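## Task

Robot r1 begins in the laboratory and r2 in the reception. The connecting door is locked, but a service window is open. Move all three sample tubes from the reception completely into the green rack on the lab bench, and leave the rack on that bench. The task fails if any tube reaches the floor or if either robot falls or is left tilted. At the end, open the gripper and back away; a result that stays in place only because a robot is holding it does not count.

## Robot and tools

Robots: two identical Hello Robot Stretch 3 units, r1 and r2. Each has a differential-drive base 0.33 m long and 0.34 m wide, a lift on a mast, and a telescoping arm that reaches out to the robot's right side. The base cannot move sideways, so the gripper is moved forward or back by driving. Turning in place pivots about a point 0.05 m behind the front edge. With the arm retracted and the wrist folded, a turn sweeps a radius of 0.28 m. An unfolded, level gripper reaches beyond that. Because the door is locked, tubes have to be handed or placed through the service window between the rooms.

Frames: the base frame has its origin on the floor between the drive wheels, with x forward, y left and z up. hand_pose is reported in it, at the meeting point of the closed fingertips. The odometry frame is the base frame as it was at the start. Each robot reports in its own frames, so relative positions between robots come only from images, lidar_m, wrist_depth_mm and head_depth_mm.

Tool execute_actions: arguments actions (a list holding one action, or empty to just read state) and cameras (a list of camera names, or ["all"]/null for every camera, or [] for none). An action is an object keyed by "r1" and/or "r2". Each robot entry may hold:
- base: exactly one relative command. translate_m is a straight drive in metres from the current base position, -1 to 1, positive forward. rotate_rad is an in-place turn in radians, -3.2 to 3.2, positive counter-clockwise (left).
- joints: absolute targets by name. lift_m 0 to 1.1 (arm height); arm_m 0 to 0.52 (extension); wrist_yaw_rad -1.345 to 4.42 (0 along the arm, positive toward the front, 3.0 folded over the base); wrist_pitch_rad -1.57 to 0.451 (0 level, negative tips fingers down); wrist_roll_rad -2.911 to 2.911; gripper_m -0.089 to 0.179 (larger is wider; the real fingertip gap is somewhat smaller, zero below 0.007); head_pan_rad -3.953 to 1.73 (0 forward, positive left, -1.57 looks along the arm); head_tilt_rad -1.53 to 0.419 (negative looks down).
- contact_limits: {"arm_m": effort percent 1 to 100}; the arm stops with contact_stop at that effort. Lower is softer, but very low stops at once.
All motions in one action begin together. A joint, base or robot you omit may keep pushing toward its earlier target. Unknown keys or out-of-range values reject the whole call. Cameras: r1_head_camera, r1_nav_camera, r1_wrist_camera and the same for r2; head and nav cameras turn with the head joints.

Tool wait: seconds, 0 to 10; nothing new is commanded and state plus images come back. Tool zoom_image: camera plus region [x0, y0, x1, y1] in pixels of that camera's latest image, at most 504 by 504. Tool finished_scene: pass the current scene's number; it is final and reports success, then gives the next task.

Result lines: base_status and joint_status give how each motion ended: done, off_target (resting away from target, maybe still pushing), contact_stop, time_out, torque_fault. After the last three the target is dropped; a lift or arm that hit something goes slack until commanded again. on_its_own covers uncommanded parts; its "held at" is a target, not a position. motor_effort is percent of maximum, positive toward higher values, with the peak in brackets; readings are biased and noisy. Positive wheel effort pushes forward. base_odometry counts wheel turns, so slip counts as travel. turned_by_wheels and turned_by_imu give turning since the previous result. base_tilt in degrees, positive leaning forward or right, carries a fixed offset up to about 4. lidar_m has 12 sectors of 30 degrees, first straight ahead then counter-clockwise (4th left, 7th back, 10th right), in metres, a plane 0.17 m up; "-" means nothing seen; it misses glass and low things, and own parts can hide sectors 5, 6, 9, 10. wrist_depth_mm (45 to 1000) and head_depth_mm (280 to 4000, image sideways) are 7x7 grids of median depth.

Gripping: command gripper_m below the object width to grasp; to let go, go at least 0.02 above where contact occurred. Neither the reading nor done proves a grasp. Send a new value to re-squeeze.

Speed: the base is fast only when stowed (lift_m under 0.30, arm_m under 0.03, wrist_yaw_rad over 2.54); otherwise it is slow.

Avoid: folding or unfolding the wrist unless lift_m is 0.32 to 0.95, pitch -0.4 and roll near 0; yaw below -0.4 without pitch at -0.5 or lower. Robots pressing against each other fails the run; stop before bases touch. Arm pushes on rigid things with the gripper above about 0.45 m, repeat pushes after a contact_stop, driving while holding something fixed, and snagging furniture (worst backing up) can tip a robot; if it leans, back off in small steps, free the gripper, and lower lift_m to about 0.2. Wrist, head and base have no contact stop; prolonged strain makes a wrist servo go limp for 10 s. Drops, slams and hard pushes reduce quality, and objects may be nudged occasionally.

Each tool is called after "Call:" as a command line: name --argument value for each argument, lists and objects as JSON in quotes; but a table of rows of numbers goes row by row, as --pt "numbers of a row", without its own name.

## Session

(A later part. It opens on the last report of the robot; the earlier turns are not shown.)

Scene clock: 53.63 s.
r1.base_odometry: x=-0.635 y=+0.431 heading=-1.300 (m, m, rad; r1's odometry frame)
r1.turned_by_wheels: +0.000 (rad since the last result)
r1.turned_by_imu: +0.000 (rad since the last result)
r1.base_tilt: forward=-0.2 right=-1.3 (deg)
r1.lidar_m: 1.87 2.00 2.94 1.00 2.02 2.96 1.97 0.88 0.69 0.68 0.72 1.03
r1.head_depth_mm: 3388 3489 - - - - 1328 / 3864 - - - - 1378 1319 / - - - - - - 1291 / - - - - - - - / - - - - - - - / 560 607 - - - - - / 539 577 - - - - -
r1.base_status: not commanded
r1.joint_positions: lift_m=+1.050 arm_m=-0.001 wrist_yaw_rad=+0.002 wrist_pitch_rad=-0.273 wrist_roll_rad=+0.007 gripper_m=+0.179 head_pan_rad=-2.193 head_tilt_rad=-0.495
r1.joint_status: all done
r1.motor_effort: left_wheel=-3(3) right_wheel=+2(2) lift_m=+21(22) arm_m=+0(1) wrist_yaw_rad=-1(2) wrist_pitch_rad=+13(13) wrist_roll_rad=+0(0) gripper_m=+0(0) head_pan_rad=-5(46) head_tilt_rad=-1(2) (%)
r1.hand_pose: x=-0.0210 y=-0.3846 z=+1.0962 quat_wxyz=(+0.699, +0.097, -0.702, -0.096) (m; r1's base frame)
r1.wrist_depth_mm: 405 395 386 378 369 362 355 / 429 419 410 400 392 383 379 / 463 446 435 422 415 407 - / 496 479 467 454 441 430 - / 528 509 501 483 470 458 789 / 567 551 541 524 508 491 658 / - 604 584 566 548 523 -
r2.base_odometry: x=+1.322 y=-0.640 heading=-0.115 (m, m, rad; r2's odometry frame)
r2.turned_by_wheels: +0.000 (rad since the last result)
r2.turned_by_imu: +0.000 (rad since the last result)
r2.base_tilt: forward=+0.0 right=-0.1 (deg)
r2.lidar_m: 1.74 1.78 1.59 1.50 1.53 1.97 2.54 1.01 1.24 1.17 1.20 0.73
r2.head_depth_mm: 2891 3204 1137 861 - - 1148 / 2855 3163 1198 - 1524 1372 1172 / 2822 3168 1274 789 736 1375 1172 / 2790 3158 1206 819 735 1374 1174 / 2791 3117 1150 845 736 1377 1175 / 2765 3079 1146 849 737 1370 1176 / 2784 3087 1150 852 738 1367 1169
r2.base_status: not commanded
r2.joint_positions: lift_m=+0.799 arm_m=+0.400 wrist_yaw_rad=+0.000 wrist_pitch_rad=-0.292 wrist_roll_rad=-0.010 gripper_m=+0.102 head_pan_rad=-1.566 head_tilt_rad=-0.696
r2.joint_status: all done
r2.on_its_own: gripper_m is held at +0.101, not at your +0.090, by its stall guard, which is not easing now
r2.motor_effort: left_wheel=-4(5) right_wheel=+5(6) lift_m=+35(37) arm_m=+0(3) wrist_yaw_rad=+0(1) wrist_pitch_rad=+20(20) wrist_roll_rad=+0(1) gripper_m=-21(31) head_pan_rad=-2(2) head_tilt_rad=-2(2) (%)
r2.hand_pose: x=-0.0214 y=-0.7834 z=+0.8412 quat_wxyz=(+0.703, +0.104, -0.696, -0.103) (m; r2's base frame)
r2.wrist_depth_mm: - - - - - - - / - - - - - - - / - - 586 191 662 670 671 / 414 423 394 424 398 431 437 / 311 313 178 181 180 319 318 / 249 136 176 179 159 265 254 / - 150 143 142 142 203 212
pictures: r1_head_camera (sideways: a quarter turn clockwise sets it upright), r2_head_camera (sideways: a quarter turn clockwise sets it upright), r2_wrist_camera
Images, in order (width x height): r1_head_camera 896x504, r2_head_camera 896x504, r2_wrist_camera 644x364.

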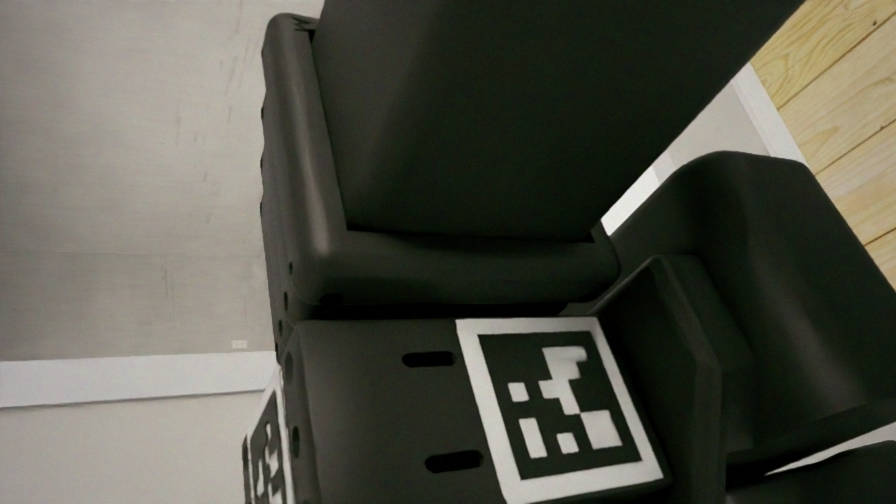

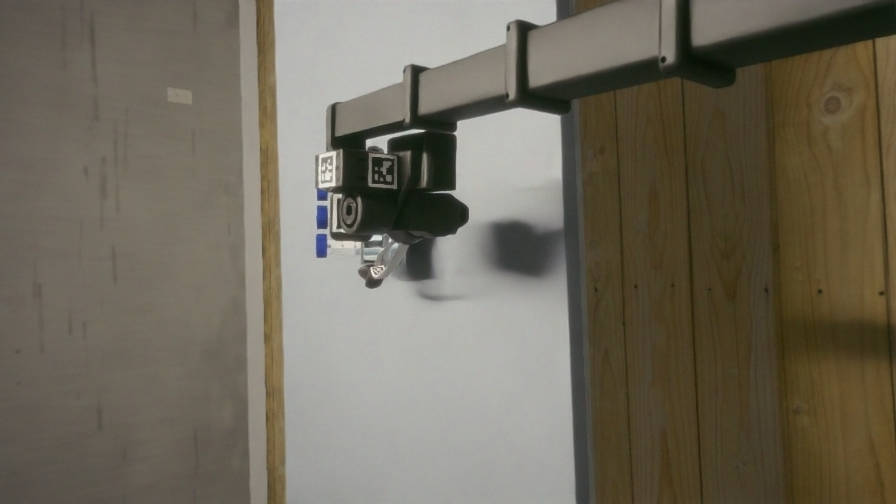

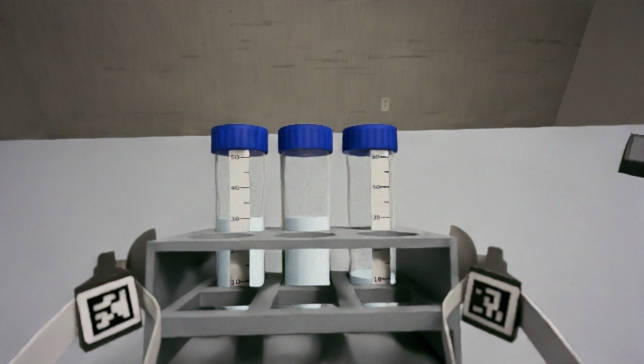

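Call:
execute_actions --actions '[{"r2":{"joints":{"lift_m":0.752}},"r1":{"base":{"translate_m":-0.6},"joints":{"head_pan_rad":-1.57,"head_tilt_rad":-0.7}}}]' --cameras '[]'

Call:
execute_actions --actions '[{"r2":{"joints":{"gripper_m":0.179}}}]' --cameras '[]'

Call:
execute_actions --actions '[{"r2":{"joints":{"arm_m":0.44}}}]' --cameras '["r2_wrist_camera"]'

Call:
execute_actions --actions '[{"r2":{"joints":{"gripper_m":0.1}}}]' --cameras '[]'

Call:
execute_actions --actions '[{"r2":{"joints":{"lift_m":0.8}}}]' --cameras '["r2_wrist_camera","r1_wrist_camera","r1_head_camera"]'

Scene clock: 61.03 s.
r1.base_odometry: x=-0.796 y=+1.009 heading=-1.300 (m, m, rad; r1's odometry frame)
r1.turned_by_wheels: +0.000 (rad since the last result)
r1.turned_by_imu: +0.000 (rad since the last result)
r1.base_tilt: forward=-0.1 right=-1.3 (deg)
r1.lidar_m: 2.47 2.64 1.11 1.06 3.04 2.36 1.82 0.81 0.63 0.62 0.66 0.98
r1.head_depth_mm: - - - - - - 1170 / - - - - - - 1179 / - - - - - - 1178 / - 3779 - - 677 1177 1184 / - 3991 2813 815 677 1121 1182 / - - 2964 843 672 1155 1183 / - 3552 774 790 672 1178 1180
r1.base_status: done
r1.joint_positions: lift_m=+1.050 arm_m=-0.001 wrist_yaw_rad=+0.002 wrist_pitch_rad=-0.273 wrist_roll_rad=+0.007 gripper_m=+0.179 head_pan_rad=-1.577 head_tilt_rad=-0.691
r1.joint_status: all done
r1.motor_effort: left_wheel=-3(7) right_wheel=+2(2) lift_m=+21(21) arm_m=+0(1) wrist_yaw_rad=-1(1) wrist_pitch_rad=+13(13) wrist_roll_rad=+0(0) gripper_m=+1(1) head_pan_rad=+4(45) head_tilt_rad=-4(16) (%)
r1.hand_pose: x=-0.0211 y=-0.3846 z=+1.0962 quat_wxyz=(+0.699, +0.097, -0.702, -0.096) (m; r1's base frame)
r1.wrist_depth_mm: 363 - - - - - - / 376 - - - - - - / 394 515 - - - - - / 423 521 - - - - - / 464 563 776 790 794 - - / 496 571 623 624 551 623 654 / - 517 514 503 494 521 -
r2.base_odometry: x=+1.322 y=-0.640 heading=-0.115 (m, m, rad; r2's odometry frame)
r2.turned_by_wheels: +0.000 (rad since the last result)
r2.turned_by_imu: +0.001 (rad since the last result)
r2.base_tilt: forward=+0.0 right=-0.1 (deg)
r2.lidar_m: 1.74 1.78 1.60 1.50 1.53 1.97 2.55 1.02 1.24 1.17 1.19 0.73
r2.head_depth_mm: 2858 3204 1143 845 736 - - / 2827 3170 1147 - 773 1369 1167 / 2832 3136 1174 - 738 1369 1168 / 2754 3168 1153 817 737 1370 1173 / 2815 3141 1153 847 737 1378 1177 / 2779 3125 1151 851 740 1370 1167 / 2758 3111 1158 851 742 1374 1175
r2.base_status: not commanded
r2.joint_positions: lift_m=+0.753 arm_m=+0.400 wrist_yaw_rad=+0.000 wrist_pitch_rad=-0.267 wrist_roll_rad=-0.010 gripper_m=+0.102 head_pan_rad=-1.566 head_tilt_rad=-0.696
r2.joint_status: all done
r2.on_its_own: gripper_m is held at +0.101, not at your +0.090, by its stall guard, which is not easing now
r2.motor_effort: left_wheel=-3(4) right_wheel=+5(5) lift_m=+11(33) arm_m=+0(0) wrist_yaw_rad=+0(0) wrist_pitch_rad=+8(20) wrist_roll_rad=+0(0) gripper_m=-21(21) head_pan_rad=-2(2) head_tilt_rad=-2(2) (%)
r2.hand_pose: x=-0.0214 y=-0.7857 z=+0.8004 quat_wxyz=(+0.705, +0.095, -0.697, -0.094) (m; r2's base frame)
r2.wrist_depth_mm: - - - - - - - / - - - - - - - / 527 537 481 490 493 556 567 / 337 340 174 184 324 347 349 / 248 248 154 150 146 253 254 / 195 136 165 171 158 208 199 / - 151 142 144 148 158 164
pictures: none
No camera images: the call's "cameras" was empty. Leave "cameras" out to get every camera's image.

Scene clock: 62.30 s.
r1.base_odometry: x=-0.796 y=+1.009 heading=-1.300 (m, m, rad; r1's odometry frame)
r1.turned_by_wheels: +0.000 (rad since the last result)
r1.turned_by_imu: +0.000 (rad since the last result)
r1.base_tilt: forward=-0.2 right=-1.3 (deg)
r1.lidar_m: 2.47 2.63 1.11 1.06 3.05 2.36 1.82 0.81 0.63 0.62 0.66 0.97
r1.head_depth_mm: - - - - - - 1172 / - - - - - - 1188 / - - - - - - 1175 / - 3745 - - 675 1182 1188 / - - 2799 816 674 1116 1188 / - 3951 2936 844 672 1149 1186 / - 3662 779 791 669 1167 1175
r1.base_status: not commanded
r1.joint_positions: lift_m=+1.050 arm_m=-0.001 wrist_yaw_rad=+0.002 wrist_pitch_rad=-0.273 wrist_roll_rad=+0.007 gripper_m=+0.179 head_pan_rad=-1.577 head_tilt_rad=-0.691
r1.joint_status: not commanded
r1.motor_effort: left_wheel=-3(3) right_wheel=+3(3) lift_m=+21(21) arm_m=+0(0) wrist_yaw_rad=-1(2) wrist_pitch_rad=+13(13) wrist_roll_rad=+0(0) gripper_m=+1(0) head_pan_rad=+4(4) head_tilt_rad=-3(4) (%)
r1.hand_pose: x=-0.0211 y=-0.3846 z=+1.0962 quat_wxyz=(+0.699, +0.097, -0.702, -0.096) (m; r1's base frame)
r1.wrist_depth_mm: 363 - - - - - - / 375 - - - - - - / 394 518 - - - - - / 424 524 - - - - - / 463 562 781 781 789 - - / 493 575 613 623 550 619 651 / - 520 515 499 491 523 -
r2.base_odometry: x=+1.322 y=-0.640 heading=-0.115 (m, m, rad; r2's odometry frame)
r2.turned_by_wheels: +0.000 (rad since the last result)
r2.turned_by_imu: +0.000 (rad since the last result)
r2.base_tilt: forward=+0.0 right=+0.0 (deg)
r2.lidar_m: 1.74 1.78 1.59 1.50 1.53 1.96 2.54 1.01 1.24 1.17 1.19 0.73
r2.head_depth_mm: 2857 3230 1141 847 735 - - / 2800 3209 1142 - 768 1365 1166 / 2821 3168 1180 - 737 1376 1165 / 2770 3132 1146 818 739 1366 1175 / 2802 3141 1148 850 738 1372 1166 / 2793 3128 1152 852 739 1367 1170 / 2767 3125 1148 850 738 1378 1175
r2.base_status: not commanded
r2.joint_positions: lift_m=+0.753 arm_m=+0.400 wrist_yaw_rad=+0.000 wrist_pitch_rad=-0.274 wrist_roll_rad=-0.010 gripper_m=+0.179 head_pan_rad=-1.566 head_tilt_rad=-0.696
r2.joint_status: all done
r2.motor_effort: left_wheel=-4(3) right_wheel=+5(5) lift_m=+11(11) arm_m=+0(0) wrist_yaw_rad=+0(0) wrist_pitch_rad=+11(12) wrist_roll_rad=-1(0) gripper_m=+0(91) head_pan_rad=-2(2) head_tilt_rad=-2(2) (%)
r2.hand_pose: x=-0.0214 y=-0.7851 z=+0.7988 quat_wxyz=(+0.704, +0.097, -0.697, -0.096) (m; r2's base frame)
r2.wrist_depth_mm: - - - - - - - / - - 154 156 - - - / 510 521 428 474 480 535 543 / 329 331 174 186 314 340 341 / 242 243 155 155 155 263 249 / - 145 152 173 159 - 196 / - 154 145 149 150 156 162
pictures: none
No camera images: the call's "cameras" was empty. Leave "cameras" out to get every camera's image.

Scene clock: 63.67 s.
r1.base_odometry: x=-0.796 y=+1.009 heading=-1.300 (m, m, rad; r1's odometry frame)
r1.turned_by_wheels: +0.000 (rad since the last result)
r1.turned_by_imu: +0.000 (rad since the last result)
r1.base_tilt: forward=-0.2 right=-1.4 (deg)
r1.lidar_m: 2.46 2.64 1.11 1.06 3.04 2.36 1.82 0.81 0.63 0.62 0.66 0.98
r1.head_depth_mm: - - - - - - 1169 / - - - - - - 1186 / - - - - - - 1177 / 3135 3718 - - 679 1176 1179 / - - 2791 817 674 1120 1178 / - - 2943 843 673 1143 1178 / - 3741 772 789 671 1171 1178
r1.base_status: not commanded
r1.joint_positions: lift_m=+1.050 arm_m=-0.001 wrist_yaw_rad=+0.002 wrist_pitch_rad=-0.273 wrist_roll_rad=+0.007 gripper_m=+0.179 head_pan_rad=-1.577 head_tilt_rad=-0.691
r1.joint_status: not commanded
r1.motor_effort: left_wheel=-3(3) right_wheel=+3(2) lift_m=+20(21) arm_m=+0(1) wrist_yaw_rad=-1(1) wrist_pitch_rad=+13(13) wrist_roll_rad=+0(0) gripper_m=+0(1) head_pan_rad=+4(4) head_tilt_rad=-3(4) (%)
r1.hand_pose: x=-0.0211 y=-0.3846 z=+1.0962 quat_wxyz=(+0.699, +0.097, -0.702, -0.096) (m; r1's base frame)
r1.wrist_depth_mm: 362 - - - - - - / 377 - - - - - - / 397 518 - - - - - / 422 525 - - - - - / 458 561 781 789 785 - - / 493 573 620 620 550 630 664 / - 516 511 506 491 523 -
r2.base_odometry: x=+1.322 y=-0.640 heading=-0.115 (m, m, rad; r2's odometry frame)
r2.turned_by_wheels: +0.000 (rad since the last result)
r2.turned_by_imu: +0.000 (rad since the last result)
r2.base_tilt: forward=+0.0 right=+0.0 (deg)
r2.lidar_m: 1.74 1.78 1.59 1.50 1.53 1.97 2.55 1.01 1.24 1.17 1.19 0.73
r2.head_depth_mm: 2823 3185 1146 845 755 - - / 2845 3176 1151 872 1505 1367 1162 / 2853 3169 1204 784 735 1370 1165 / 2819 3126 1175 819 737 1369 1166 / 2791 3158 1153 847 737 1363 1171 / 2749 3122 1148 846 737 1378 1172 / 2765 3059 1152 851 741 1382 1171
r2.base_status: not commanded
r2.joint_positions: lift_m=+0.753 arm_m=+0.440 wrist_yaw_rad=+0.000 wrist_pitch_rad=-0.274 wrist_roll_rad=-0.010 gripper_m=+0.179 head_pan_rad=-1.566 head_tilt_rad=-0.696
r2.joint_status: all done
r2.motor_effort: left_wheel=-4(4) right_wheel=+5(5) lift_m=+11(11) arm_m=+3(4) wrist_yaw_rad=+0(0) wrist_pitch_rad=+11(11) wrist_roll_rad=+0(1) gripper_m=+0(1) head_pan_rad=-2(2) head_tilt_rad=-3(2) (%)
r2.hand_pose: x=-0.0214 y=-0.8248 z=+0.7988 quat_wxyz=(+0.704, +0.097, -0.697, -0.096) (m; r2's base frame)
r2.wrist_depth_mm: - - - - - - - / - - - - - - - / 512 520 427 474 436 531 537 / 328 330 171 336 314 338 341 / 242 244 146 147 152 263 250 / - 113 114 115 115 114 196 / - 124 125 125 126 156 162
pictures: r2_wrist_camera
Images, in order (width x height): r2_wrist_camera 644x364.

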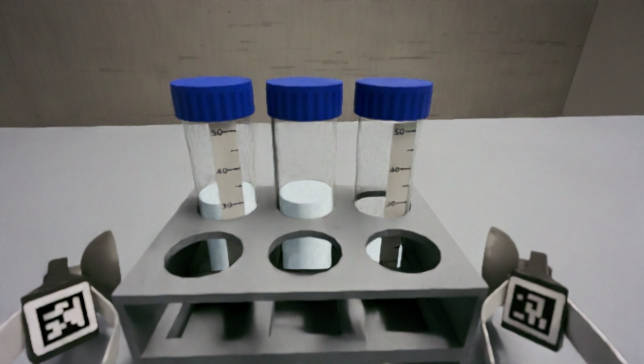

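Scene clock: 64.93 s.
r1.base_odometry: x=-0.796 y=+1.009 heading=-1.300 (m, m, rad; r1's odometry frame)
r1.turned_by_wheels: +0.000 (rad since the last result)
r1.turned_by_imu: +0.000 (rad since the last result)
r1.base_tilt: forward=-0.1 right=-1.3 (deg)
r1.lidar_m: 2.47 2.64 1.10 1.06 3.05 2.36 1.82 0.81 0.63 0.62 0.66 0.97
r1.head_depth_mm: - - - - - - 1166 / - - - - - - 1181 / - - - - - - 1179 / 3113 3740 - - 676 1177 1178 / - 3944 2779 817 673 1125 1182 / - - 2916 845 672 1145 1186 / - 3708 774 788 669 1179 1166
r1.base_status: not commanded
r1.joint_positions: lift_m=+1.050 arm_m=-0.001 wrist_yaw_rad=+0.002 wrist_pitch_rad=-0.273 wrist_roll_rad=+0.007 gripper_m=+0.179 head_pan_rad=-1.577 head_tilt_rad=-0.691
r1.joint_status: not commanded
r1.motor_effort: left_wheel=-3(3) right_wheel=+2(2) lift_m=+21(21) arm_m=-1(1) wrist_yaw_rad=-1(1) wrist_pitch_rad=+13(13) wrist_roll_rad=+0(0) gripper_m=+0(1) head_pan_rad=+4(4) head_tilt_rad=-3(3) (%)
r1.hand_pose: x=-0.0211 y=-0.3846 z=+1.0962 quat_wxyz=(+0.699, +0.097, -0.702, -0.096) (m; r1's base frame)
r1.wrist_depth_mm: 362 - - - - - - / 375 - - - - - - / 396 514 - - - - - / 420 520 - - - - - / 456 560 780 775 776 - - / 496 571 626 628 555 624 655 / - 516 517 505 493 523 -
r2.base_odometry: x=+1.322 y=-0.640 heading=-0.115 (m, m, rad; r2's odometry frame)
r2.turned_by_wheels: +0.000 (rad since the last result)
r2.turned_by_imu: +0.000 (rad since the last result)
r2.base_tilt: forward=+0.0 right=+0.0 (deg)
r2.lidar_m: 1.74 1.78 1.59 1.50 1.53 1.97 2.54 1.02 1.24 1.17 1.19 0.73
r2.head_depth_mm: 2854 3216 1138 846 757 - - / 2808 3172 1144 877 1518 1366 1165 / 2774 3196 1205 786 737 1371 1167 / 2803 3144 1200 820 738 1382 1169 / 2825 3140 1157 847 739 1376 1165 / 2773 3066 1154 846 739 1372 1174 / 2745 3082 1151 852 739 1375 1173
r2.base_status: not commanded
r2.joint_positions: lift_m=+0.753 arm_m=+0.440 wrist_yaw_rad=+0.000 wrist_pitch_rad=-0.274 wrist_roll_rad=-0.010 gripper_m=+0.101 head_pan_rad=-1.566 head_tilt_rad=-0.696
r2.joint_status: all done
r2.motor_effort: left_wheel=-4(4) right_wheel=+5(5) lift_m=+11(12) arm_m=+3(3) wrist_yaw_rad=+0(0) wrist_pitch_rad=+11(11) wrist_roll_rad=+0(0) gripper_m=-23(99) head_pan_rad=-2(2) head_tilt_rad=-2(2) (%)
r2.hand_pose: x=-0.0214 y=-0.8249 z=+0.7988 quat_wxyz=(+0.704, +0.097, -0.697, -0.096) (m; r2's base frame)
r2.wrist_depth_mm: - - - - - - - / - - 151 153 - - - / 511 525 468 472 475 540 546 / 329 331 171 185 314 338 340 / 242 243 154 155 156 250 249 / 195 136 158 164 143 199 196 / - 149 144 144 145 155 162
pictures: none
No camera images: the call's "cameras" was empty. Leave "cameras" out to get every camera's image.

Scene clock: 66.20 s.
r1.base_odometry: x=-0.796 y=+1.009 heading=-1.300 (m, m, rad; r1's odometry frame)
r1.turned_by_wheels: +0.000 (rad since the last result)
r1.turned_by_imu: +0.000 (rad since the last result)
r1.base_tilt: forward=-0.1 right=-1.3 (deg)
r1.lidar_m: 2.46 2.64 1.10 1.06 3.03 2.36 1.82 0.81 0.63 0.62 0.66 0.98
r1.head_depth_mm: - - - - - - 1178 / - - - - - - 1178 / - - - - - - 1181 / 3131 3775 - - 676 1178 1184 / - - 2811 818 674 1117 1182 / - 3927 2924 840 673 1142 1183 / - 3653 771 792 670 1179 1171
r1.base_status: not commanded
r1.joint_positions: lift_m=+1.050 arm_m=-0.001 wrist_yaw_rad=+0.002 wrist_pitch_rad=-0.273 wrist_roll_rad=+0.007 gripper_m=+0.179 head_pan_rad=-1.577 head_tilt_rad=-0.691
r1.joint_status: not commanded
r1.motor_effort: left_wheel=-3(3) right_wheel=+3(2) lift_m=+21(21) arm_m=-1(0) wrist_yaw_rad=+0(1) wrist_pitch_rad=+13(13) wrist_roll_rad=+0(0) gripper_m=+0(1) head_pan_rad=+4(4) head_tilt_rad=-3(4) (%)
r1.hand_pose: x=-0.0211 y=-0.3846 z=+1.0962 quat_wxyz=(+0.699, +0.097, -0.702, -0.096) (m; r1's base frame)
r1.wrist_depth_mm: 363 - - - - - - / 374 - - - - - - / 399 522 - - - - - / 422 526 - - - - - / 457 561 771 785 792 - - / 498 574 622 622 546 625 658 / - 515 514 502 488 522 -
r2.base_odometry: x=+1.322 y=-0.640 heading=-0.115 (m, m, rad; r2's odometry frame)
r2.turned_by_wheels: +0.000 (rad since the last result)
r2.turned_by_imu: +0.000 (rad since the last result)
r2.base_tilt: forward=+0.0 right=+0.0 (deg)
r2.lidar_m: 1.74 1.77 1.59 1.50 1.53 1.97 2.54 1.02 1.24 1.17 1.19 0.73
r2.head_depth_mm: 2844 3181 1145 875 - - 1146 / 2831 3204 1205 - 1527 1364 1172 / 2793 3251 1273 817 734 1369 1164 / 2807 3170 1209 845 737 1374 1174 / 2761 3157 1142 848 736 1368 1166 / 2758 3104 1151 848 737 1361 1171 / 2747 3065 1153 850 738 1365 1169
r2.base_status: not commanded
r2.joint_positions: lift_m=+0.799 arm_m=+0.440 wrist_yaw_rad=+0.000 wrist_pitch_rad=-0.292 wrist_roll_rad=-0.010 gripper_m=+0.104 head_pan_rad=-1.566 head_tilt_rad=-0.696
r2.joint_status: all done
r2.motor_effort: left_wheel=-4(4) right_wheel=+5(5) lift_m=+35(35) arm_m=+2(2) wrist_yaw_rad=+0(1) wrist_pitch_rad=+19(20) wrist_roll_rad=+0(0) gripper_m=-21(23) head_pan_rad=-2(1) head_tilt_rad=-2(2) (%)
r2.hand_pose: x=-0.0214 y=-0.8232 z=+0.8412 quat_wxyz=(+0.703, +0.104, -0.696, -0.103) (m; r2's base frame)
r2.wrist_depth_mm: - - - - - - - / - - - - - - - / - - - - - - - / 417 419 396 397 399 427 434 / 311 311 185 191 182 322 323 / 250 137 176 178 166 264 253 / - 148 129 145 143 203 210
pictures: r1_head_camera (sideways: a quarter turn clockwise sets it upright), r1_wrist_camera, r2_wrist_camera
Images, in order (width x height): r1_head_camera 896x504, r1_wrist_camera 644x364, r2_wrist_camera 644x364.

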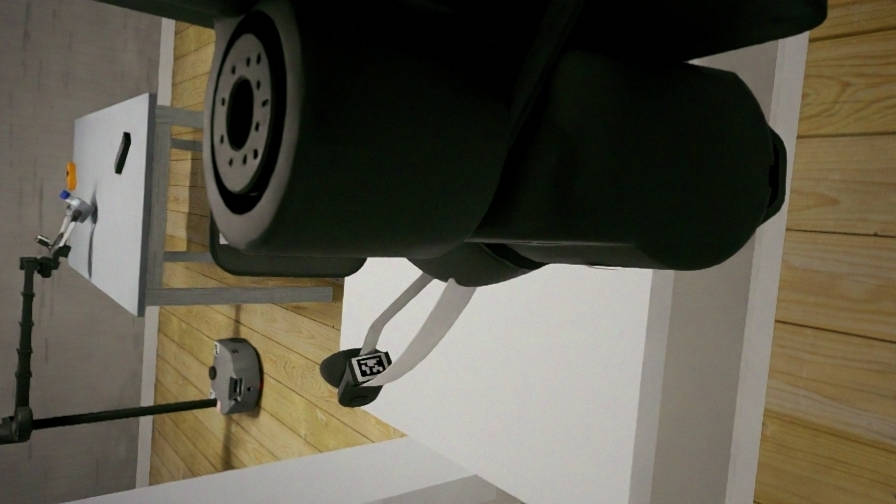

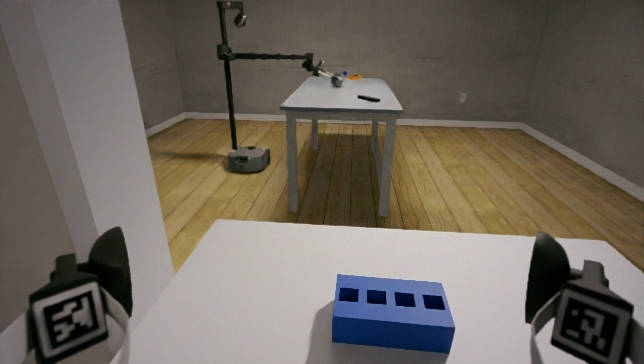

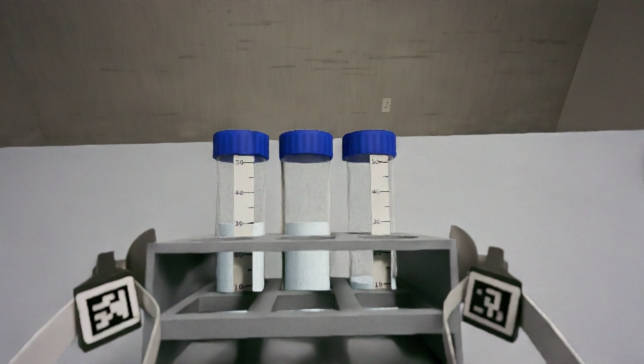

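Call:
execute_actions --actions '[{"r2":{"joints":{"arm_m":0.22}}}]' --cameras '[]'

Call:
execute_actions --actions '[{"r2":{"joints":{"lift_m":0.752}}}]' --cameras '[]'

Call:
execute_actions --actions '[{"r2":{"joints":{"gripper_m":0.179}}}]' --cameras '[]'

Call:
execute_actions --actions '[{"r2":{"joints":{"arm_m":0.08}}}]' --cameras '[]'

Call:
execute_actions --actions '[{"r2":{"base":{"translate_m":-0.35},"joints":{"wrist_yaw_rad":1.57,"lift_m":0.78,"head_pan_rad":-1.2}}}]' --cameras '[]'

Call:
execute_actions --actions '[{"r2":{"joints":{"arm_m":0.48}}}]' --cameras '["r2_wrist_camera","r2_head_camera"]'

Scene clock: 69.77 s.
r1.base_odometry: x=-0.796 y=+1.009 heading=-1.300 (m, m, rad; r1's odometry frame)
r1.turned_by_wheels: +0.000 (rad since the last result)
r1.turned_by_imu: +0.000 (rad since the last result)
r1.base_tilt: forward=-0.1 right=-1.4 (deg)
r1.lidar_m: 2.46 2.63 1.10 1.06 3.04 2.35 1.82 0.81 0.63 0.62 0.66 0.98
r1.head_depth_mm: - - - - - - 1171 / - - - - - - 1181 / - - - - - - 1179 / - 3758 - - 677 1180 1186 / - 3949 2797 816 675 1124 1189 / - 3942 2933 840 671 1151 1173 / - 3658 773 791 672 1176 1171
r1.base_status: not commanded
r1.joint_positions: lift_m=+1.050 arm_m=-0.001 wrist_yaw_rad=+0.002 wrist_pitch_rad=-0.273 wrist_roll_rad=+0.007 gripper_m=+0.179 head_pan_rad=-1.577 head_tilt_rad=-0.691
r1.joint_status: not commanded
r1.motor_effort: left_wheel=-3(3) right_wheel=+3(2) lift_m=+21(21) arm_m=+0(1) wrist_yaw_rad=-1(2) wrist_pitch_rad=+13(13) wrist_roll_rad=+0(0) gripper_m=+0(0) head_pan_rad=+4(4) head_tilt_rad=-3(4) (%)
r1.hand_pose: x=-0.0211 y=-0.3846 z=+1.0962 quat_wxyz=(+0.699, +0.097, -0.702, -0.096) (m; r1's base frame)
r1.wrist_depth_mm: 362 - - - - - - / 376 - - - - - - / 395 514 - - - - - / 423 519 - - - - - / 459 562 772 782 783 - - / 496 567 620 628 553 626 659 / - 517 517 501 492 522 -
r2.base_odometry: x=+1.322 y=-0.640 heading=-0.115 (m, m, rad; r2's odometry frame)
r2.turned_by_wheels: +0.000 (rad since the last result)
r2.turned_by_imu: +0.000 (rad since the last result)
r2.base_tilt: forward=+0.0 right=-0.1 (deg)
r2.lidar_m: 1.74 1.78 1.59 1.50 1.53 1.96 2.55 1.02 1.24 1.17 1.20 0.73
r2.head_depth_mm: 2831 3201 1135 860 - - 1167 / 2847 3171 1145 911 - 1371 1169 / 2819 3217 1146 877 - 1363 1166 / 2786 3118 1143 821 1523 1366 1170 / 2828 3140 1141 849 738 1362 1168 / 2763 3097 1142 852 736 1369 1177 / 2784 3092 1144 849 740 1374 1179
r2.base_status: not commanded
r2.joint_positions: lift_m=+0.799 arm_m=+0.220 wrist_yaw_rad=+0.000 wrist_pitch_rad=-0.293 wrist_roll_rad=-0.010 gripper_m=+0.104 head_pan_rad=-1.566 head_tilt_rad=-0.696
r2.joint_status: all done
r2.motor_effort: left_wheel=-4(4) right_wheel=+5(5) lift_m=+35(35) arm_m=-4(5) wrist_yaw_rad=+0(0) wrist_pitch_rad=+20(20) wrist_roll_rad=+0(0) gripper_m=-21(20) head_pan_rad=-2(2) head_tilt_rad=-2(2) (%)
r2.hand_pose: x=-0.0214 y=-0.6036 z=+0.8410 quat_wxyz=(+0.703, +0.104, -0.696, -0.103) (m; r2's base frame)
r2.wrist_depth_mm: - - - - - - - / - - - - - - - / 632 632 641 657 656 658 669 / 420 426 395 401 400 429 437 / 312 315 185 191 182 320 321 / 249 137 176 179 166 266 255 / - 148 129 146 143 204 212
pictures: none
No camera images: the call's "cameras" was empty. Leave "cameras" out to get every camera's image.

Scene clock: 71.03 s.
r1.base_odometry: x=-0.796 y=+1.009 heading=-1.300 (m, m, rad; r1's odometry frame)
r1.turned_by_wheels: +0.000 (rad since the last result)
r1.turned_by_imu: +0.000 (rad since the last result)
r1.base_tilt: forward=-0.1 right=-1.3 (deg)
r1.lidar_m: 2.46 2.64 1.10 1.06 3.04 2.36 1.82 0.81 0.63 0.62 0.66 0.97
r1.head_depth_mm: - - - - - - 1176 / - - - - - - 1181 / - - - - - - 1178 / - 3723 - - 677 1173 1188 / - 3947 2853 819 675 1118 1187 / - 3961 3007 839 672 1149 1180 / - 3675 774 789 671 1172 1176
r1.base_status: not commanded
r1.joint_positions: lift_m=+1.050 arm_m=-0.001 wrist_yaw_rad=+0.002 wrist_pitch_rad=-0.273 wrist_roll_rad=+0.007 gripper_m=+0.179 head_pan_rad=-1.577 head_tilt_rad=-0.691
r1.joint_status: not commanded
r1.motor_effort: left_wheel=-3(3) right_wheel=+3(2) lift_m=+21(21) arm_m=+0(1) wrist_yaw_rad=-1(2) wrist_pitch_rad=+13(13) wrist_roll_rad=+0(0) gripper_m=+0(0) head_pan_rad=+4(4) head_tilt_rad=-3(3) (%)
r1.hand_pose: x=-0.0211 y=-0.3846 z=+1.0962 quat_wxyz=(+0.699, +0.097, -0.702, -0.096) (m; r1's base frame)
r1.wrist_depth_mm: 363 - - - - - - / 376 - - - - - - / 396 517 - - - - - / 423 521 - - - - - / 460 563 780 789 790 - - / 493 571 622 619 551 628 658 / - 515 517 504 492 525 -
r2.base_odometry: x=+1.322 y=-0.640 heading=-0.115 (m, m, rad; r2's odometry frame)
r2.turned_by_wheels: +0.000 (rad since the last result)
r2.turned_by_imu: +0.000 (rad since the last result)
r2.base_tilt: forward=+0.0 right=-0.1 (deg)
r2.lidar_m: 1.74 1.78 1.59 1.50 1.53 1.97 2.55 1.01 1.24 1.17 1.19 0.73
r2.head_depth_mm: 2876 3259 1143 845 736 - - / 2824 3209 1146 878 - 1370 1167 / 2844 3109 1149 813 - 1368 1167 / 2831 3114 1155 778 738 1376 1170 / 2812 3099 1153 850 737 1366 1175 / 2829 3109 1148 848 740 1370 1176 / 2812 3082 1146 851 740 1381 1172
r2.base_status: not commanded
r2.joint_positions: lift_m=+0.753 arm_m=+0.220 wrist_yaw_rad=+0.000 wrist_pitch_rad=-0.268 wrist_roll_rad=-0.010 gripper_m=+0.104 head_pan_rad=-1.566 head_tilt_rad=-0.696
r2.joint_status: all done
r2.motor_effort: left_wheel=-4(4) right_wheel=+5(5) lift_m=+11(32) arm_m=-4(4) wrist_yaw_rad=+0(0) wrist_pitch_rad=+8(20) wrist_roll_rad=+0(0) gripper_m=-20(20) head_pan_rad=-2(2) head_tilt_rad=-2(3) (%)
r2.hand_pose: x=-0.0214 y=-0.6060 z=+0.8003 quat_wxyz=(+0.704, +0.095, -0.697, -0.094) (m; r2's base frame)
r2.wrist_depth_mm: - - - - - - - / - - - - - - - / 531 533 479 490 488 554 566 / 340 341 175 184 324 350 350 / 247 247 155 154 156 253 253 / 196 137 151 164 152 208 199 / - 152 143 143 146 158 165
pictures: none
No camera images: the call's "cameras" was empty. Leave "cameras" out to get every camera's image.

Scene clock: 72.27 s.
r1.base_odometry: x=-0.796 y=+1.009 heading=-1.300 (m, m, rad; r1's odometry frame)
r1.turned_by_wheels: +0.000 (rad since the last result)
r1.turned_by_imu: +0.000 (rad since the last result)
r1.base_tilt: forward=-0.1 right=-1.4 (deg)
r1.lidar_m: 2.47 2.64 1.10 1.06 3.05 2.36 1.82 0.81 0.63 0.62 0.66 0.97
r1.head_depth_mm: - - - - - - 1176 / - - - - - - 1184 / - - - - - - 1184 / - 3701 - - 677 1186 1188 / - - 2829 814 674 1129 1182 / - 3892 2922 839 670 1145 1180 / - 3698 772 791 668 1175 1175
r1.base_status: not commanded
r1.joint_positions: lift_m=+1.050 arm_m=-0.001 wrist_yaw_rad=+0.002 wrist_pitch_rad=-0.273 wrist_roll_rad=+0.007 gripper_m=+0.179 head_pan_rad=-1.577 head_tilt_rad=-0.691
r1.joint_status: not commanded
r1.motor_effort: left_wheel=-3(3) right_wheel=+2(2) lift_m=+21(21) arm_m=-1(0) wrist_yaw_rad=-1(1) wrist_pitch_rad=+13(13) wrist_roll_rad=+0(0) gripper_m=+0(0) head_pan_rad=+3(3) head_tilt_rad=-3(3) (%)
r1.hand_pose: x=-0.0211 y=-0.3846 z=+1.0962 quat_wxyz=(+0.699, +0.097, -0.702, -0.096) (m; r1's base frame)
r1.wrist_depth_mm: 360 - - - - - - / 373 - - - - - - / 397 520 - - - - - / 423 521 - - - - - / 460 559 772 789 790 - - / 497 576 618 618 554 628 662 / - 519 517 503 491 527 -
r2.base_odometry: x=+1.322 y=-0.640 heading=-0.115 (m, m, rad; r2's odometry frame)
r2.turned_by_wheels: +0.000 (rad since the last result)
r2.turned_by_imu: +0.000 (rad since the last result)
r2.base_tilt: forward=+0.0 right=-0.1 (deg)
r2.lidar_m: 1.74 1.78 1.59 1.50 1.53 1.96 2.55 1.02 1.24 1.17 1.19 0.73
r2.head_depth_mm: 2819 3183 1143 844 736 - - / 2847 3222 1140 877 - 1371 1168 / 2836 3172 1148 800 - 1371 1164 / 2810 3146 1146 788 1131 1377 1163 / 2800 3118 1153 850 740 1375 1165 / 2734 3189 1153 852 737 1376 1173 / 2757 3124 1152 850 737 1373 1174
r2.base_status: not commanded
r2.joint_positions: lift_m=+0.753 arm_m=+0.220 wrist_yaw_rad=+0.000 wrist_pitch_rad=-0.273 wrist_roll_rad=-0.010 gripper_m=+0.179 head_pan_rad=-1.566 head_tilt_rad=-0.696
r2.joint_status: all done
r2.motor_effort: left_wheel=-4(4) right_wheel=+5(4) lift_m=+11(11) arm_m=-4(4) wrist_yaw_rad=+0(0) wrist_pitch_rad=+11(11) wrist_roll_rad=+0(0) gripper_m=+1(91) head_pan_rad=-2(2) head_tilt_rad=-2(2) (%)
r2.hand_pose: x=-0.0214 y=-0.6055 z=+0.7991 quat_wxyz=(+0.704, +0.097, -0.697, -0.096) (m; r2's base frame)
r2.wrist_depth_mm: - - - - - - - / - - - 164 - - - / 518 526 471 480 487 548 550 / 330 337 173 185 319 339 345 / 244 245 156 157 158 263 252 / - 146 152 163 142 - 199 / - 155 145 146 150 157 163
pictures: none
No camera images: the call's "cameras" was empty. Leave "cameras" out to get every camera's image.

Scene clock: 74.57 s.
r1.base_odometry: x=-0.796 y=+1.009 heading=-1.300 (m, m, rad; r1's odometry frame)
r1.turned_by_wheels: +0.000 (rad since the last result)
r1.turned_by_imu: +0.000 (rad since the last result)
r1.base_tilt: forward=-0.1 right=-1.3 (deg)
r1.lidar_m: 2.47 2.64 1.10 1.06 3.06 2.35 1.82 0.81 0.63 0.62 0.66 0.97
r1.head_depth_mm: - - - - - - 1167 / - - - - - - 1181 / - - - - - - 1179 / - 3763 - - 675 1178 1189 / - - 2822 819 676 1123 1188 / - 3930 2968 840 674 1151 1178 / - 3712 773 790 670 1170 1178
r1.base_status: not commanded
r1.joint_positions: lift_m=+1.050 arm_m=-0.001 wrist_yaw_rad=+0.002 wrist_pitch_rad=-0.273 wrist_roll_rad=+0.007 gripper_m=+0.179 head_pan_rad=-1.577 head_tilt_rad=-0.691
r1.joint_status: not commanded
r1.motor_effort: left_wheel=-3(3) right_wheel=+3(2) lift_m=+21(21) arm_m=-1(1) wrist_yaw_rad=-1(1) wrist_pitch_rad=+13(13) wrist_roll_rad=+0(0) gripper_m=+0(0) head_pan_rad=+3(4) head_tilt_rad=-3(3) (%)
r1.hand_pose: x=-0.0211 y=-0.3846 z=+1.0962 quat_wxyz=(+0.699, +0.097, -0.702, -0.096) (m; r1's base frame)
r1.wrist_depth_mm: 364 - - - - - - / 373 - - - - - - / 396 519 - - - - - / 423 523 - - - - - / 458 561 776 785 788 - - / 497 568 620 622 551 626 660 / - 516 517 502 490 524 -
r2.base_odometry: x=+1.322 y=-0.640 heading=-0.115 (m, m, rad; r2's odometry frame)
r2.turned_by_wheels: +0.000 (rad since the last result)
r2.turned_by_imu: +0.000 (rad since the last result)
r2.base_tilt: forward=+0.0 right=-0.1 (deg)
r2.lidar_m: 1.74 1.78 1.59 1.50 1.53 1.96 2.55 1.01 1.24 1.17 1.19 0.73
r2.head_depth_mm: 2818 3235 1144 841 779 1453 - / 2801 3184 1142 846 735 - - / 2805 3210 1141 760 713 - 1112 / 2811 3123 1149 782 717 1351 1142 / 2804 3142 1151 847 736 1371 1177 / 2763 3170 1146 851 737 1375 1167 / 2744 3084 1147 854 741 1374 1173
r2.base_status: not commanded
r2.joint_positions: lift_m=+0.753 arm_m=+0.080 wrist_yaw_rad=+0.000 wrist_pitch_rad=-0.273 wrist_roll_rad=-0.010 gripper_m=+0.179 head_pan_rad=-1.566 head_tilt_rad=-0.696
r2.joint_status: all done
r2.motor_effort: left_wheel=-5(5) right_wheel=+5(5) lift_m=+12(11) arm_m=-4(4) wrist_yaw_rad=+0(0) wrist_pitch_rad=+11(11) wrist_roll_rad=+0(0) gripper_m=+1(0) head_pan_rad=-2(2) head_tilt_rad=-2(2) (%)
r2.hand_pose: x=-0.0214 y=-0.4655 z=+0.7991 quat_wxyz=(+0.704, +0.097, -0.697, -0.096) (m; r2's base frame)
r2.wrist_depth_mm: - - - - - - - / - - - 836 - - - / 522 533 477 298 542 548 554 / 334 336 301 300 344 347 348 / 245 247 248 249 248 266 251 / - 203 211 219 228 - 311 / - 989 - - - - -
pictures: none
No camera images: the call's "cameras" was empty. Leave "cameras" out to get every camera's image.

Scene clock: 79.63 s.
r1.base_odometry: x=-0.796 y=+1.009 heading=-1.300 (m, m, rad; r1's odometry frame)
r1.turned_by_wheels: +0.000 (rad since the last result)
r1.turned_by_imu: +0.000 (rad since the last result)
r1.base_tilt: forward=-0.1 right=-1.3 (deg)
r1.lidar_m: 2.46 2.64 1.11 1.07 3.04 2.35 1.82 0.81 0.63 0.62 0.66 0.97
r1.head_depth_mm: - - - - - - 1174 / - - - - - - 1184 / - - - - - - 1173 / - 3716 - - 675 1178 1186 / - 3926 2830 813 673 1125 1193 / - - 2946 840 675 1150 1173 / - 3004 770 792 670 1165 1171
r1.base_status: not commanded
r1.joint_positions: lift_m=+1.050 arm_m=-0.001 wrist_yaw_rad=+0.002 wrist_pitch_rad=-0.273 wrist_roll_rad=+0.007 gripper_m=+0.179 head_pan_rad=-1.577 head_tilt_rad=-0.691
r1.joint_status: not commanded
r1.motor_effort: left_wheel=-3(3) right_wheel=+3(2) lift_m=+21(21) arm_m=-1(0) wrist_yaw_rad=-2(2) wrist_pitch_rad=+13(13) wrist_roll_rad=+0(0) gripper_m=+1(1) head_pan_rad=+3(4) head_tilt_rad=-4(3) (%)
r1.hand_pose: x=-0.0211 y=-0.3846 z=+1.0962 quat_wxyz=(+0.699, +0.097, -0.702, -0.096) (m; r1's base frame)
r1.wrist_depth_mm: 365 - - - - - - / 375 - - - - - - / 397 516 - - - - - / 424 518 - - - - - / 460 559 783 780 782 - - / 496 573 619 625 559 628 655 / - 521 518 500 490 521 -
r2.base_odometry: x=+0.974 y=-0.600 heading=-0.116 (m, m, rad; r2's odometry frame)
r2.turned_by_wheels: +0.000 (rad since the last result)
r2.turned_by_imu: +0.001 (rad since the last result)
r2.base_tilt: forward=+0.0 right=-0.1 (deg)
r2.lidar_m: 2.09 2.13 1.56 1.47 1.50 1.92 2.20 2.25 0.75 1.19 1.22 1.02
r2.head_depth_mm: 2737 3021 1141 844 711 - 1119 / 2757 3127 1148 848 740 1404 1119 / 2890 3290 1149 846 1512 1437 1124 / 2969 3325 1152 798 1557 1416 1148 / 3041 3408 1153 802 1612 1378 1173 / 3216 3586 1154 850 1660 1372 1194 / 3067 3180 1156 883 1673 1374 1198
r2.base_status: done
r2.joint_positions: lift_m=+0.779 arm_m=+0.080 wrist_yaw_rad=+1.568 wrist_pitch_rad=-0.273 wrist_roll_rad=-0.010 gripper_m=+0.179 head_pan_rad=-1.207 head_tilt_rad=-0.696
r2.joint_status: all done
r2.motor_effort: left_wheel=-4(10) right_wheel=+4(6) lift_m=+34(36) arm_m=-4(4) wrist_yaw_rad=+2(3) wrist_pitch_rad=+10(11) wrist_roll_rad=+0(0) gripper_m=+1(1) head_pan_rad=+4(31) head_tilt_rad=-2(2) (%)
r2.hand_pose: x=+0.2189 y=-0.2259 z=+0.8259 quat_wxyz=(+0.566, +0.561, -0.425, +0.429) (m; r2's base frame)
r2.wrist_depth_mm: - - - - - - - / - - - - - - - / - - - - 862 648 672 / - - - - - 461 387 / - - - - - 507 320 / - - - - - - 326 / - - - - - - -
pictures: none
No camera images: the call's "cameras" was empty. Leave "cameras" out to get every camera's image.

Scene clock: 83.77 s.
r1.base_odometry: x=-0.796 y=+1.009 heading=-1.300 (m, m, rad; r1's odometry frame)
r1.turned_by_wheels: +0.000 (rad since the last result)
r1.turned_by_imu: +0.000 (rad since the last result)
r1.base_tilt: forward=-0.1 right=-1.3 (deg)
r1.lidar_m: 2.47 2.64 1.10 1.06 3.04 2.35 1.82 0.81 0.63 0.62 0.66 0.97
r1.head_depth_mm: - - - - - - 1169 / - - - - - - 1183 / - - - - - - 1181 / 2839 3709 - - 675 1182 1180 / - 3948 2822 819 674 1121 1179 / - - 2944 839 672 1143 1183 / - 3012 773 791 673 1183 1177
r1.base_status: not commanded
r1.joint_positions: lift_m=+1.050 arm_m=-0.001 wrist_yaw_rad=+0.002 wrist_pitch_rad=-0.273 wrist_roll_rad=+0.007 gripper_m=+0.179 head_pan_rad=-1.577 head_tilt_rad=-0.691
r1.joint_status: not commanded
r1.motor_effort: left_wheel=-3(3) right_wheel=+2(2) lift_m=+21(21) arm_m=-1(0) wrist_yaw_rad=-1(1) wrist_pitch_rad=+13(13) wrist_roll_rad=+0(0) gripper_m=+0(1) head_pan_rad=+4(4) head_tilt_rad=-3(3) (%)
r1.hand_pose: x=-0.0211 y=-0.3846 z=+1.0962 quat_wxyz=(+0.699, +0.097, -0.702, -0.096) (m; r1's base frame)
r1.wrist_depth_mm: 363 - - - - - - / 376 - - - - - - / 398 520 - - - - - / 423 520 - - - - - / 460 562 775 783 789 - - / 502 572 620 621 551 624 657 / - 513 521 504 494 524 -
r2.base_odometry: x=+0.974 y=-0.600 heading=-0.116 (m, m, rad; r2's odometry frame)
r2.turned_by_wheels: +0.000 (rad since the last result)
r2.turned_by_imu: +0.000 (rad since the last result)
r2.base_tilt: forward=+0.0 right=-0.1 (deg)
r2.lidar_m: 2.09 2.13 1.56 1.48 1.50 1.92 2.19 2.25 0.76 1.19 1.22 1.02
r2.head_depth_mm: 2726 3024 1139 787 712 1368 1172 / 2753 3127 1174 791 738 1366 1168 / 2874 3227 1152 850 1512 1362 1166 / 2988 3310 1150 805 1566 1365 1172 / 3060 3449 1149 799 1617 1366 1171 / 3158 3548 1149 853 1659 1369 1171 / 3056 3152 1150 883 1652 1379 1173
r2.base_status: not commanded
r2.joint_positions: lift_m=+0.779 arm_m=+0.480 wrist_yaw_rad=+1.569 wrist_pitch_rad=-0.273 wrist_roll_rad=-0.010 gripper_m=+0.179 head_pan_rad=-1.207 head_tilt_rad=-0.696
r2.joint_status: all done
r2.motor_effort: left_wheel=-4(3) right_wheel=+5(4) lift_m=+34(34) arm_m=+3(3) wrist_yaw_rad=+2(3) wrist_pitch_rad=+11(11) wrist_roll_rad=+0(0) gripper_m=+0(0) head_pan_rad=+4(4) head_tilt_rad=-2(2) (%)
r2.hand_pose: x=+0.2189 y=-0.6252 z=+0.8259 quat_wxyz=(+0.566, +0.561, -0.425, +0.430) (m; r2's base frame)
r2.wrist_depth_mm: - - - - - - - / - - - - - - - / - - 830 523 652 644 - / - - 353 278 410 410 414 / - - 217 216 296 316 298 / - 242 223 224 233 - 235 / - 192 192 192 194 187 194
pictures: r2_head_camera (sideways: a quarter turn clockwise sets it upright), r2_wrist_camera
Images, in order (width x height): r2_head_camera 896x504, r2_wrist_camera 644x364.

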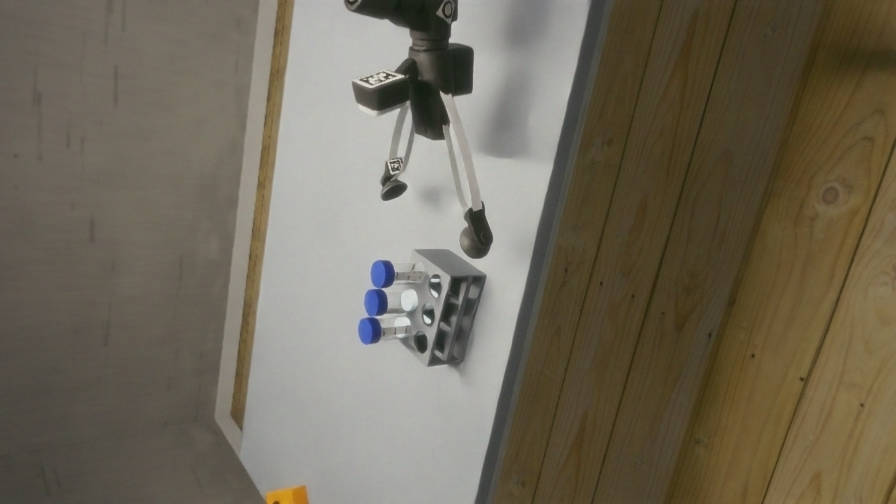

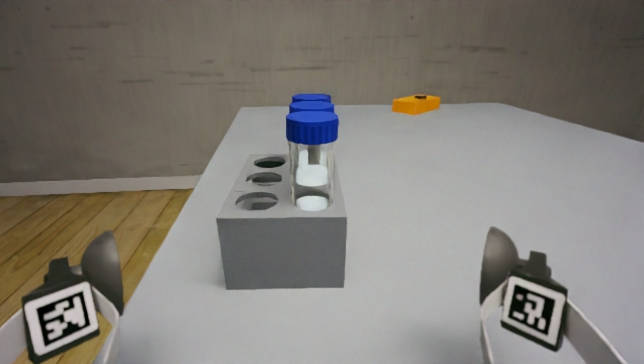

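Call:
execute_actions --actions '[{"r2":{"base":{"translate_m":0.1},"joints":{"arm_m":0.462,"lift_m":0.76,"gripper_m":0.14}}}]' --cameras '["r2_wrist_camera"]'

Call:
execute_actions --actions '[{"r2":{"joints":{"gripper_m":0.05}}}]' --cameras '[]'

Call:
execute_actions --actions '[{"r2":{"joints":{"lift_m":0.82}}}]' --cameras '["r2_wrist_camera","r2_head_camera"]'

Scene clock: 86.63 s.
r1.base_odometry: x=-0.796 y=+1.009 heading=-1.300 (m, m, rad; r1's odometry frame)
r1.turned_by_wheels: +0.000 (rad since the last result)
r1.turned_by_imu: +0.000 (rad since the last result)
r1.base_tilt: forward=-0.1 right=-1.3 (deg)
r1.lidar_m: 2.47 2.64 1.10 1.07 3.05 2.36 1.82 0.81 0.63 0.62 0.66 0.97
r1.head_depth_mm: - - - - - - 1174 / - - - - - - 1183 / - - - - - - 1174 / 3138 3754 - - 675 1176 1181 / - 3986 2807 816 672 1126 1178 / - - 2947 838 671 1152 1184 / - 3685 771 791 668 1175 1184
r1.base_status: not commanded
r1.joint_positions: lift_m=+1.050 arm_m=-0.001 wrist_yaw_rad=+0.002 wrist_pitch_rad=-0.273 wrist_roll_rad=+0.007 gripper_m=+0.179 head_pan_rad=-1.577 head_tilt_rad=-0.691
r1.joint_status: not commanded
r1.motor_effort: left_wheel=-3(3) right_wheel=+2(2) lift_m=+21(21) arm_m=+0(0) wrist_yaw_rad=-1(1) wrist_pitch_rad=+13(13) wrist_roll_rad=+0(0) gripper_m=-1(1) head_pan_rad=+4(4) head_tilt_rad=-3(3) (%)
r1.hand_pose: x=-0.0211 y=-0.3846 z=+1.0962 quat_wxyz=(+0.699, +0.097, -0.702, -0.096) (m; r1's base frame)
r1.wrist_depth_mm: 363 - - - - - - / 376 - - - - - - / 396 514 - - - - - / 426 522 - - - - - / 460 557 790 776 782 - - / 496 574 625 624 545 631 657 / - 516 518 501 490 524 -
r2.base_odometry: x=+1.074 y=-0.611 heading=-0.116 (m, m, rad; r2's odometry frame)
r2.turned_by_wheels: +0.000 (rad since the last result)
r2.turned_by_imu: +0.000 (rad since the last result)
r2.base_tilt: forward=+0.0 right=-0.1 (deg)
r2.lidar_m: 1.99 2.03 1.57 1.48 1.51 1.94 2.30 0.82 0.82 1.19 1.21 0.93
r2.head_depth_mm: 2695 2977 1145 837 713 1366 1169 / 2798 3132 1144 784 737 1362 1166 / 2840 3266 1145 776 1506 1364 1170 / 2943 3297 1147 778 1514 1366 1172 / 3036 3495 1147 849 1565 1367 1178 / 3169 3566 1149 852 1607 1372 1174 / 2906 3123 1148 879 1662 1373 1174
r2.base_status: done
r2.joint_positions: lift_m=+0.761 arm_m=+0.462 wrist_yaw_rad=+1.569 wrist_pitch_rad=-0.273 wrist_roll_rad=-0.010 gripper_m=+0.140 head_pan_rad=-1.207 head_tilt_rad=-0.696
r2.joint_status: all done
r2.motor_effort: left_wheel=-4(5) right_wheel=+4(11) lift_m=+11(31) arm_m=-4(4) wrist_yaw_rad=+1(1) wrist_pitch_rad=+11(11) wrist_roll_rad=+0(0) gripper_m=+0(91) head_pan_rad=+4(4) head_tilt_rad=-2(2) (%)
r2.hand_pose: x=+0.2189 y=-0.6078 z=+0.8071 quat_wxyz=(+0.566, +0.561, -0.425, +0.430) (m; r2's base frame)
r2.wrist_depth_mm: - - - - - - - / - - - - - - - / - - 733 130 465 589 586 / - - 358 190 315 365 365 / - - 218 154 250 265 267 / - - 163 127 136 213 208 / - 164 110 111 114 166 172
pictures: r2_wrist_camera
Images, in order (width x height): r2_wrist_camera 644x364.

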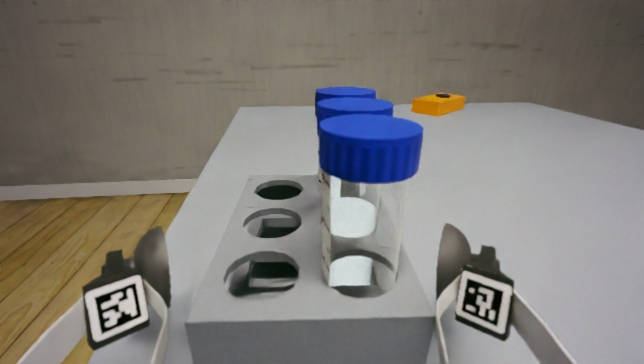

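Scene clock: 88.03 s.
r1.base_odometry: x=-0.796 y=+1.009 heading=-1.300 (m, m, rad; r1's odometry frame)
r1.turned_by_wheels: +0.000 (rad since the last result)
r1.turned_by_imu: +0.000 (rad since the last result)
r1.base_tilt: forward=-0.1 right=-1.3 (deg)
r1.lidar_m: 2.47 2.64 1.10 1.06 3.04 2.36 1.82 0.81 0.63 0.62 0.66 0.97
r1.head_depth_mm: - - - - - - 1175 / - - - - - - 1189 / - - - - - - 1169 / 3114 3694 - - 677 1175 1189 / - 3959 2839 815 676 1119 1180 / - - 2924 839 674 1147 1182 / - 3724 772 794 667 1169 1174
r1.base_status: not commanded
r1.joint_positions: lift_m=+1.050 arm_m=-0.001 wrist_yaw_rad=+0.002 wrist_pitch_rad=-0.273 wrist_roll_rad=+0.007 gripper_m=+0.179 head_pan_rad=-1.577 head_tilt_rad=-0.691
r1.joint_status: not commanded
r1.motor_effort: left_wheel=-3(3) right_wheel=+3(3) lift_m=+21(21) arm_m=+0(1) wrist_yaw_rad=-1(1) wrist_pitch_rad=+13(13) wrist_roll_rad=+0(0) gripper_m=+1(0) head_pan_rad=+4(3) head_tilt_rad=-3(3) (%)
r1.hand_pose: x=-0.0211 y=-0.3846 z=+1.0962 quat_wxyz=(+0.699, +0.097, -0.702, -0.096) (m; r1's base frame)
r1.wrist_depth_mm: 361 - - - - - - / 375 - - - - - - / 400 518 - - - - - / 423 520 - - - - - / 457 555 787 789 786 - - / 496 574 621 620 550 627 661 / - 523 515 509 492 524 -
r2.base_odometry: x=+1.074 y=-0.611 heading=-0.116 (m, m, rad; r2's odometry frame)
r2.turned_by_wheels: +0.000 (rad since the last result)
r2.turned_by_imu: +0.000 (rad since the last result)
r2.base_tilt: forward=+0.0 right=+0.0 (deg)
r2.lidar_m: 1.99 2.04 1.57 1.48 1.51 1.94 2.29 0.82 0.82 1.19 1.21 0.93
r2.head_depth_mm: 2667 3022 1143 829 714 1367 1171 / 2794 3116 1144 786 735 1371 1173 / 2850 3236 1144 827 1521 1371 1174 / 2962 3302 1144 780 1514 1368 1172 / 3068 3500 1151 817 1559 1372 1170 / 3153 3614 1149 851 1607 1375 1181 / 2944 3086 1151 876 1658 1369 1168
r2.base_status: not commanded
r2.joint_positions: lift_m=+0.761 arm_m=+0.462 wrist_yaw_rad=+1.569 wrist_pitch_rad=-0.274 wrist_roll_rad=-0.010 gripper_m=+0.051 head_pan_rad=-1.207 head_tilt_rad=-0.696
r2.joint_status: all done
r2.motor_effort: left_wheel=-4(4) right_wheel=+6(6) lift_m=+12(11) arm_m=-4(4) wrist_yaw_rad=+1(1) wrist_pitch_rad=+11(12) wrist_roll_rad=+0(0) gripper_m=-23(98) head_pan_rad=+4(4) head_tilt_rad=-2(2) (%)
r2.hand_pose: x=+0.2188 y=-0.6077 z=+0.8067 quat_wxyz=(+0.567, +0.561, -0.424, +0.429) (m; r2's base frame)
r2.wrist_depth_mm: - - - - - - - / - - - - - - - / - - 735 125 509 582 578 / - - 336 210 360 360 360 / - - 178 171 263 263 265 / - - 132 132 133 207 208 / - 164 147 143 161 171 172
pictures: none
No camera images: the call's "cameras" was empty. Leave "cameras" out to get every camera's image.

Scene clock: 89.40 s.
r1.base_odometry: x=-0.796 y=+1.009 heading=-1.300 (m, m, rad; r1's odometry frame)
r1.turned_by_wheels: +0.000 (rad since the last result)
r1.turned_by_imu: +0.000 (rad since the last result)
r1.base_tilt: forward=-0.1 right=-1.3 (deg)
r1.lidar_m: 2.47 2.63 1.10 1.06 3.03 2.36 1.82 0.81 0.63 0.62 0.66 0.97
r1.head_depth_mm: - - - - - - 1168 / - - - - - - 1178 / - - - - - - 1181 / 3146 3710 - - 676 1176 1184 / - - 2820 814 673 1126 1184 / - - 2967 842 673 1144 1187 / - 3673 769 792 669 1172 1182
r1.base_status: not commanded
r1.joint_positions: lift_m=+1.050 arm_m=-0.001 wrist_yaw_rad=+0.002 wrist_pitch_rad=-0.273 wrist_roll_rad=+0.007 gripper_m=+0.179 head_pan_rad=-1.577 head_tilt_rad=-0.691
r1.joint_status: not commanded
r1.motor_effort: left_wheel=-3(3) right_wheel=+2(3) lift_m=+21(21) arm_m=+0(1) wrist_yaw_rad=-1(1) wrist_pitch_rad=+13(13) wrist_roll_rad=+0(0) gripper_m=+0(1) head_pan_rad=+4(4) head_tilt_rad=-3(3) (%)
r1.hand_pose: x=-0.0211 y=-0.3846 z=+1.0962 quat_wxyz=(+0.699, +0.097, -0.702, -0.096) (m; r1's base frame)
r1.wrist_depth_mm: 363 - - - - - - / 375 - - - - - - / 394 522 - - - - - / 424 522 - - - - - / 458 561 774 779 776 - - / 499 574 620 623 551 631 662 / - 514 519 501 493 523 -
r2.base_odometry: x=+1.074 y=-0.611 heading=-0.116 (m, m, rad; r2's odometry frame)
r2.turned_by_wheels: +0.000 (rad since the last result)
r2.turned_by_imu: +0.000 (rad since the last result)
r2.base_tilt: forward=+0.0 right=+0.0 (deg)
r2.lidar_m: 1.99 2.03 1.57 1.48 1.51 1.95 2.30 0.82 0.82 1.19 1.21 0.93
r2.head_depth_mm: 2711 3011 1142 788 714 1363 1169 / 2796 3079 1200 786 737 1364 1171 / 2873 3229 1141 790 1516 1374 1164 / 2955 3336 1147 763 1518 1370 1172 / 3066 3411 1149 819 1559 1373 1172 / 3218 3523 1150 851 1599 1373 1169 / 2923 3112 1149 878 1662 1373 1169
r2.base_status: not commanded
r2.joint_positions: lift_m=+0.819 arm_m=+0.462 wrist_yaw_rad=+1.569 wrist_pitch_rad=-0.295 wrist_roll_rad=-0.010 gripper_m=+0.054 head_pan_rad=-1.207 head_tilt_rad=-0.696
r2.joint_status: all done
r2.motor_effort: left_wheel=-4(4) right_wheel=+5(5) lift_m=+35(36) arm_m=-4(4) wrist_yaw_rad=+1(2) wrist_pitch_rad=+21(22) wrist_roll_rad=+0(0) gripper_m=-20(22) head_pan_rad=+4(4) head_tilt_rad=-2(2) (%)
r2.hand_pose: x=+0.2168 y=-0.6077 z=+0.8605 quat_wxyz=(+0.571, +0.566, -0.418, +0.423) (m; r2's base frame)
r2.wrist_depth_mm: - - - - - - - / - - - - - - - / - - - 591 707 725 - / - - 512 439 476 475 482 / - - 203 180 350 354 355 / - - 131 131 131 279 280 / - - 134 134 176 233 233
pictures: r2_head_camera (sideways: a quarter turn clockwise sets it upright), r2_wrist_camera
Images, in order (width x height): r2_head_camera 896x504, r2_wrist_camera 644x364.

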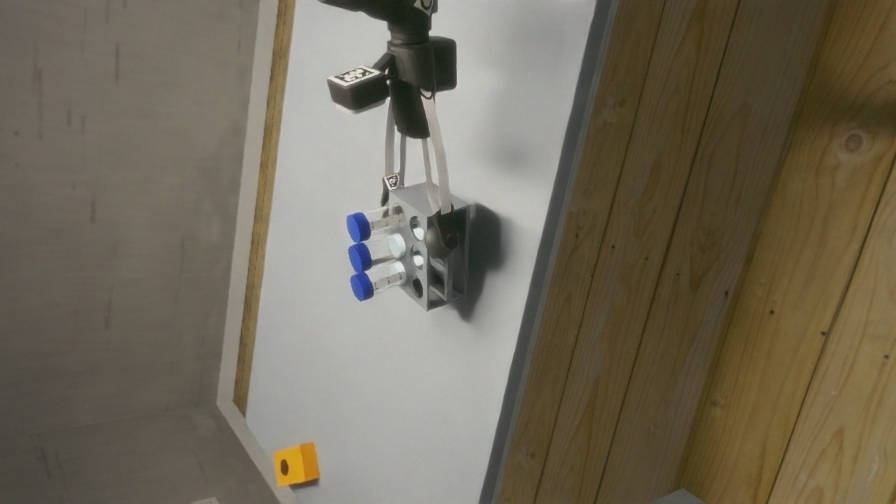

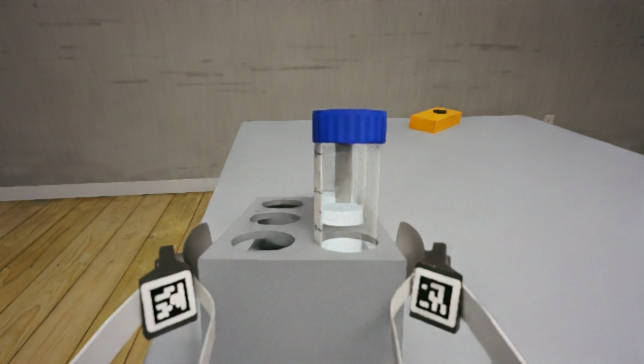

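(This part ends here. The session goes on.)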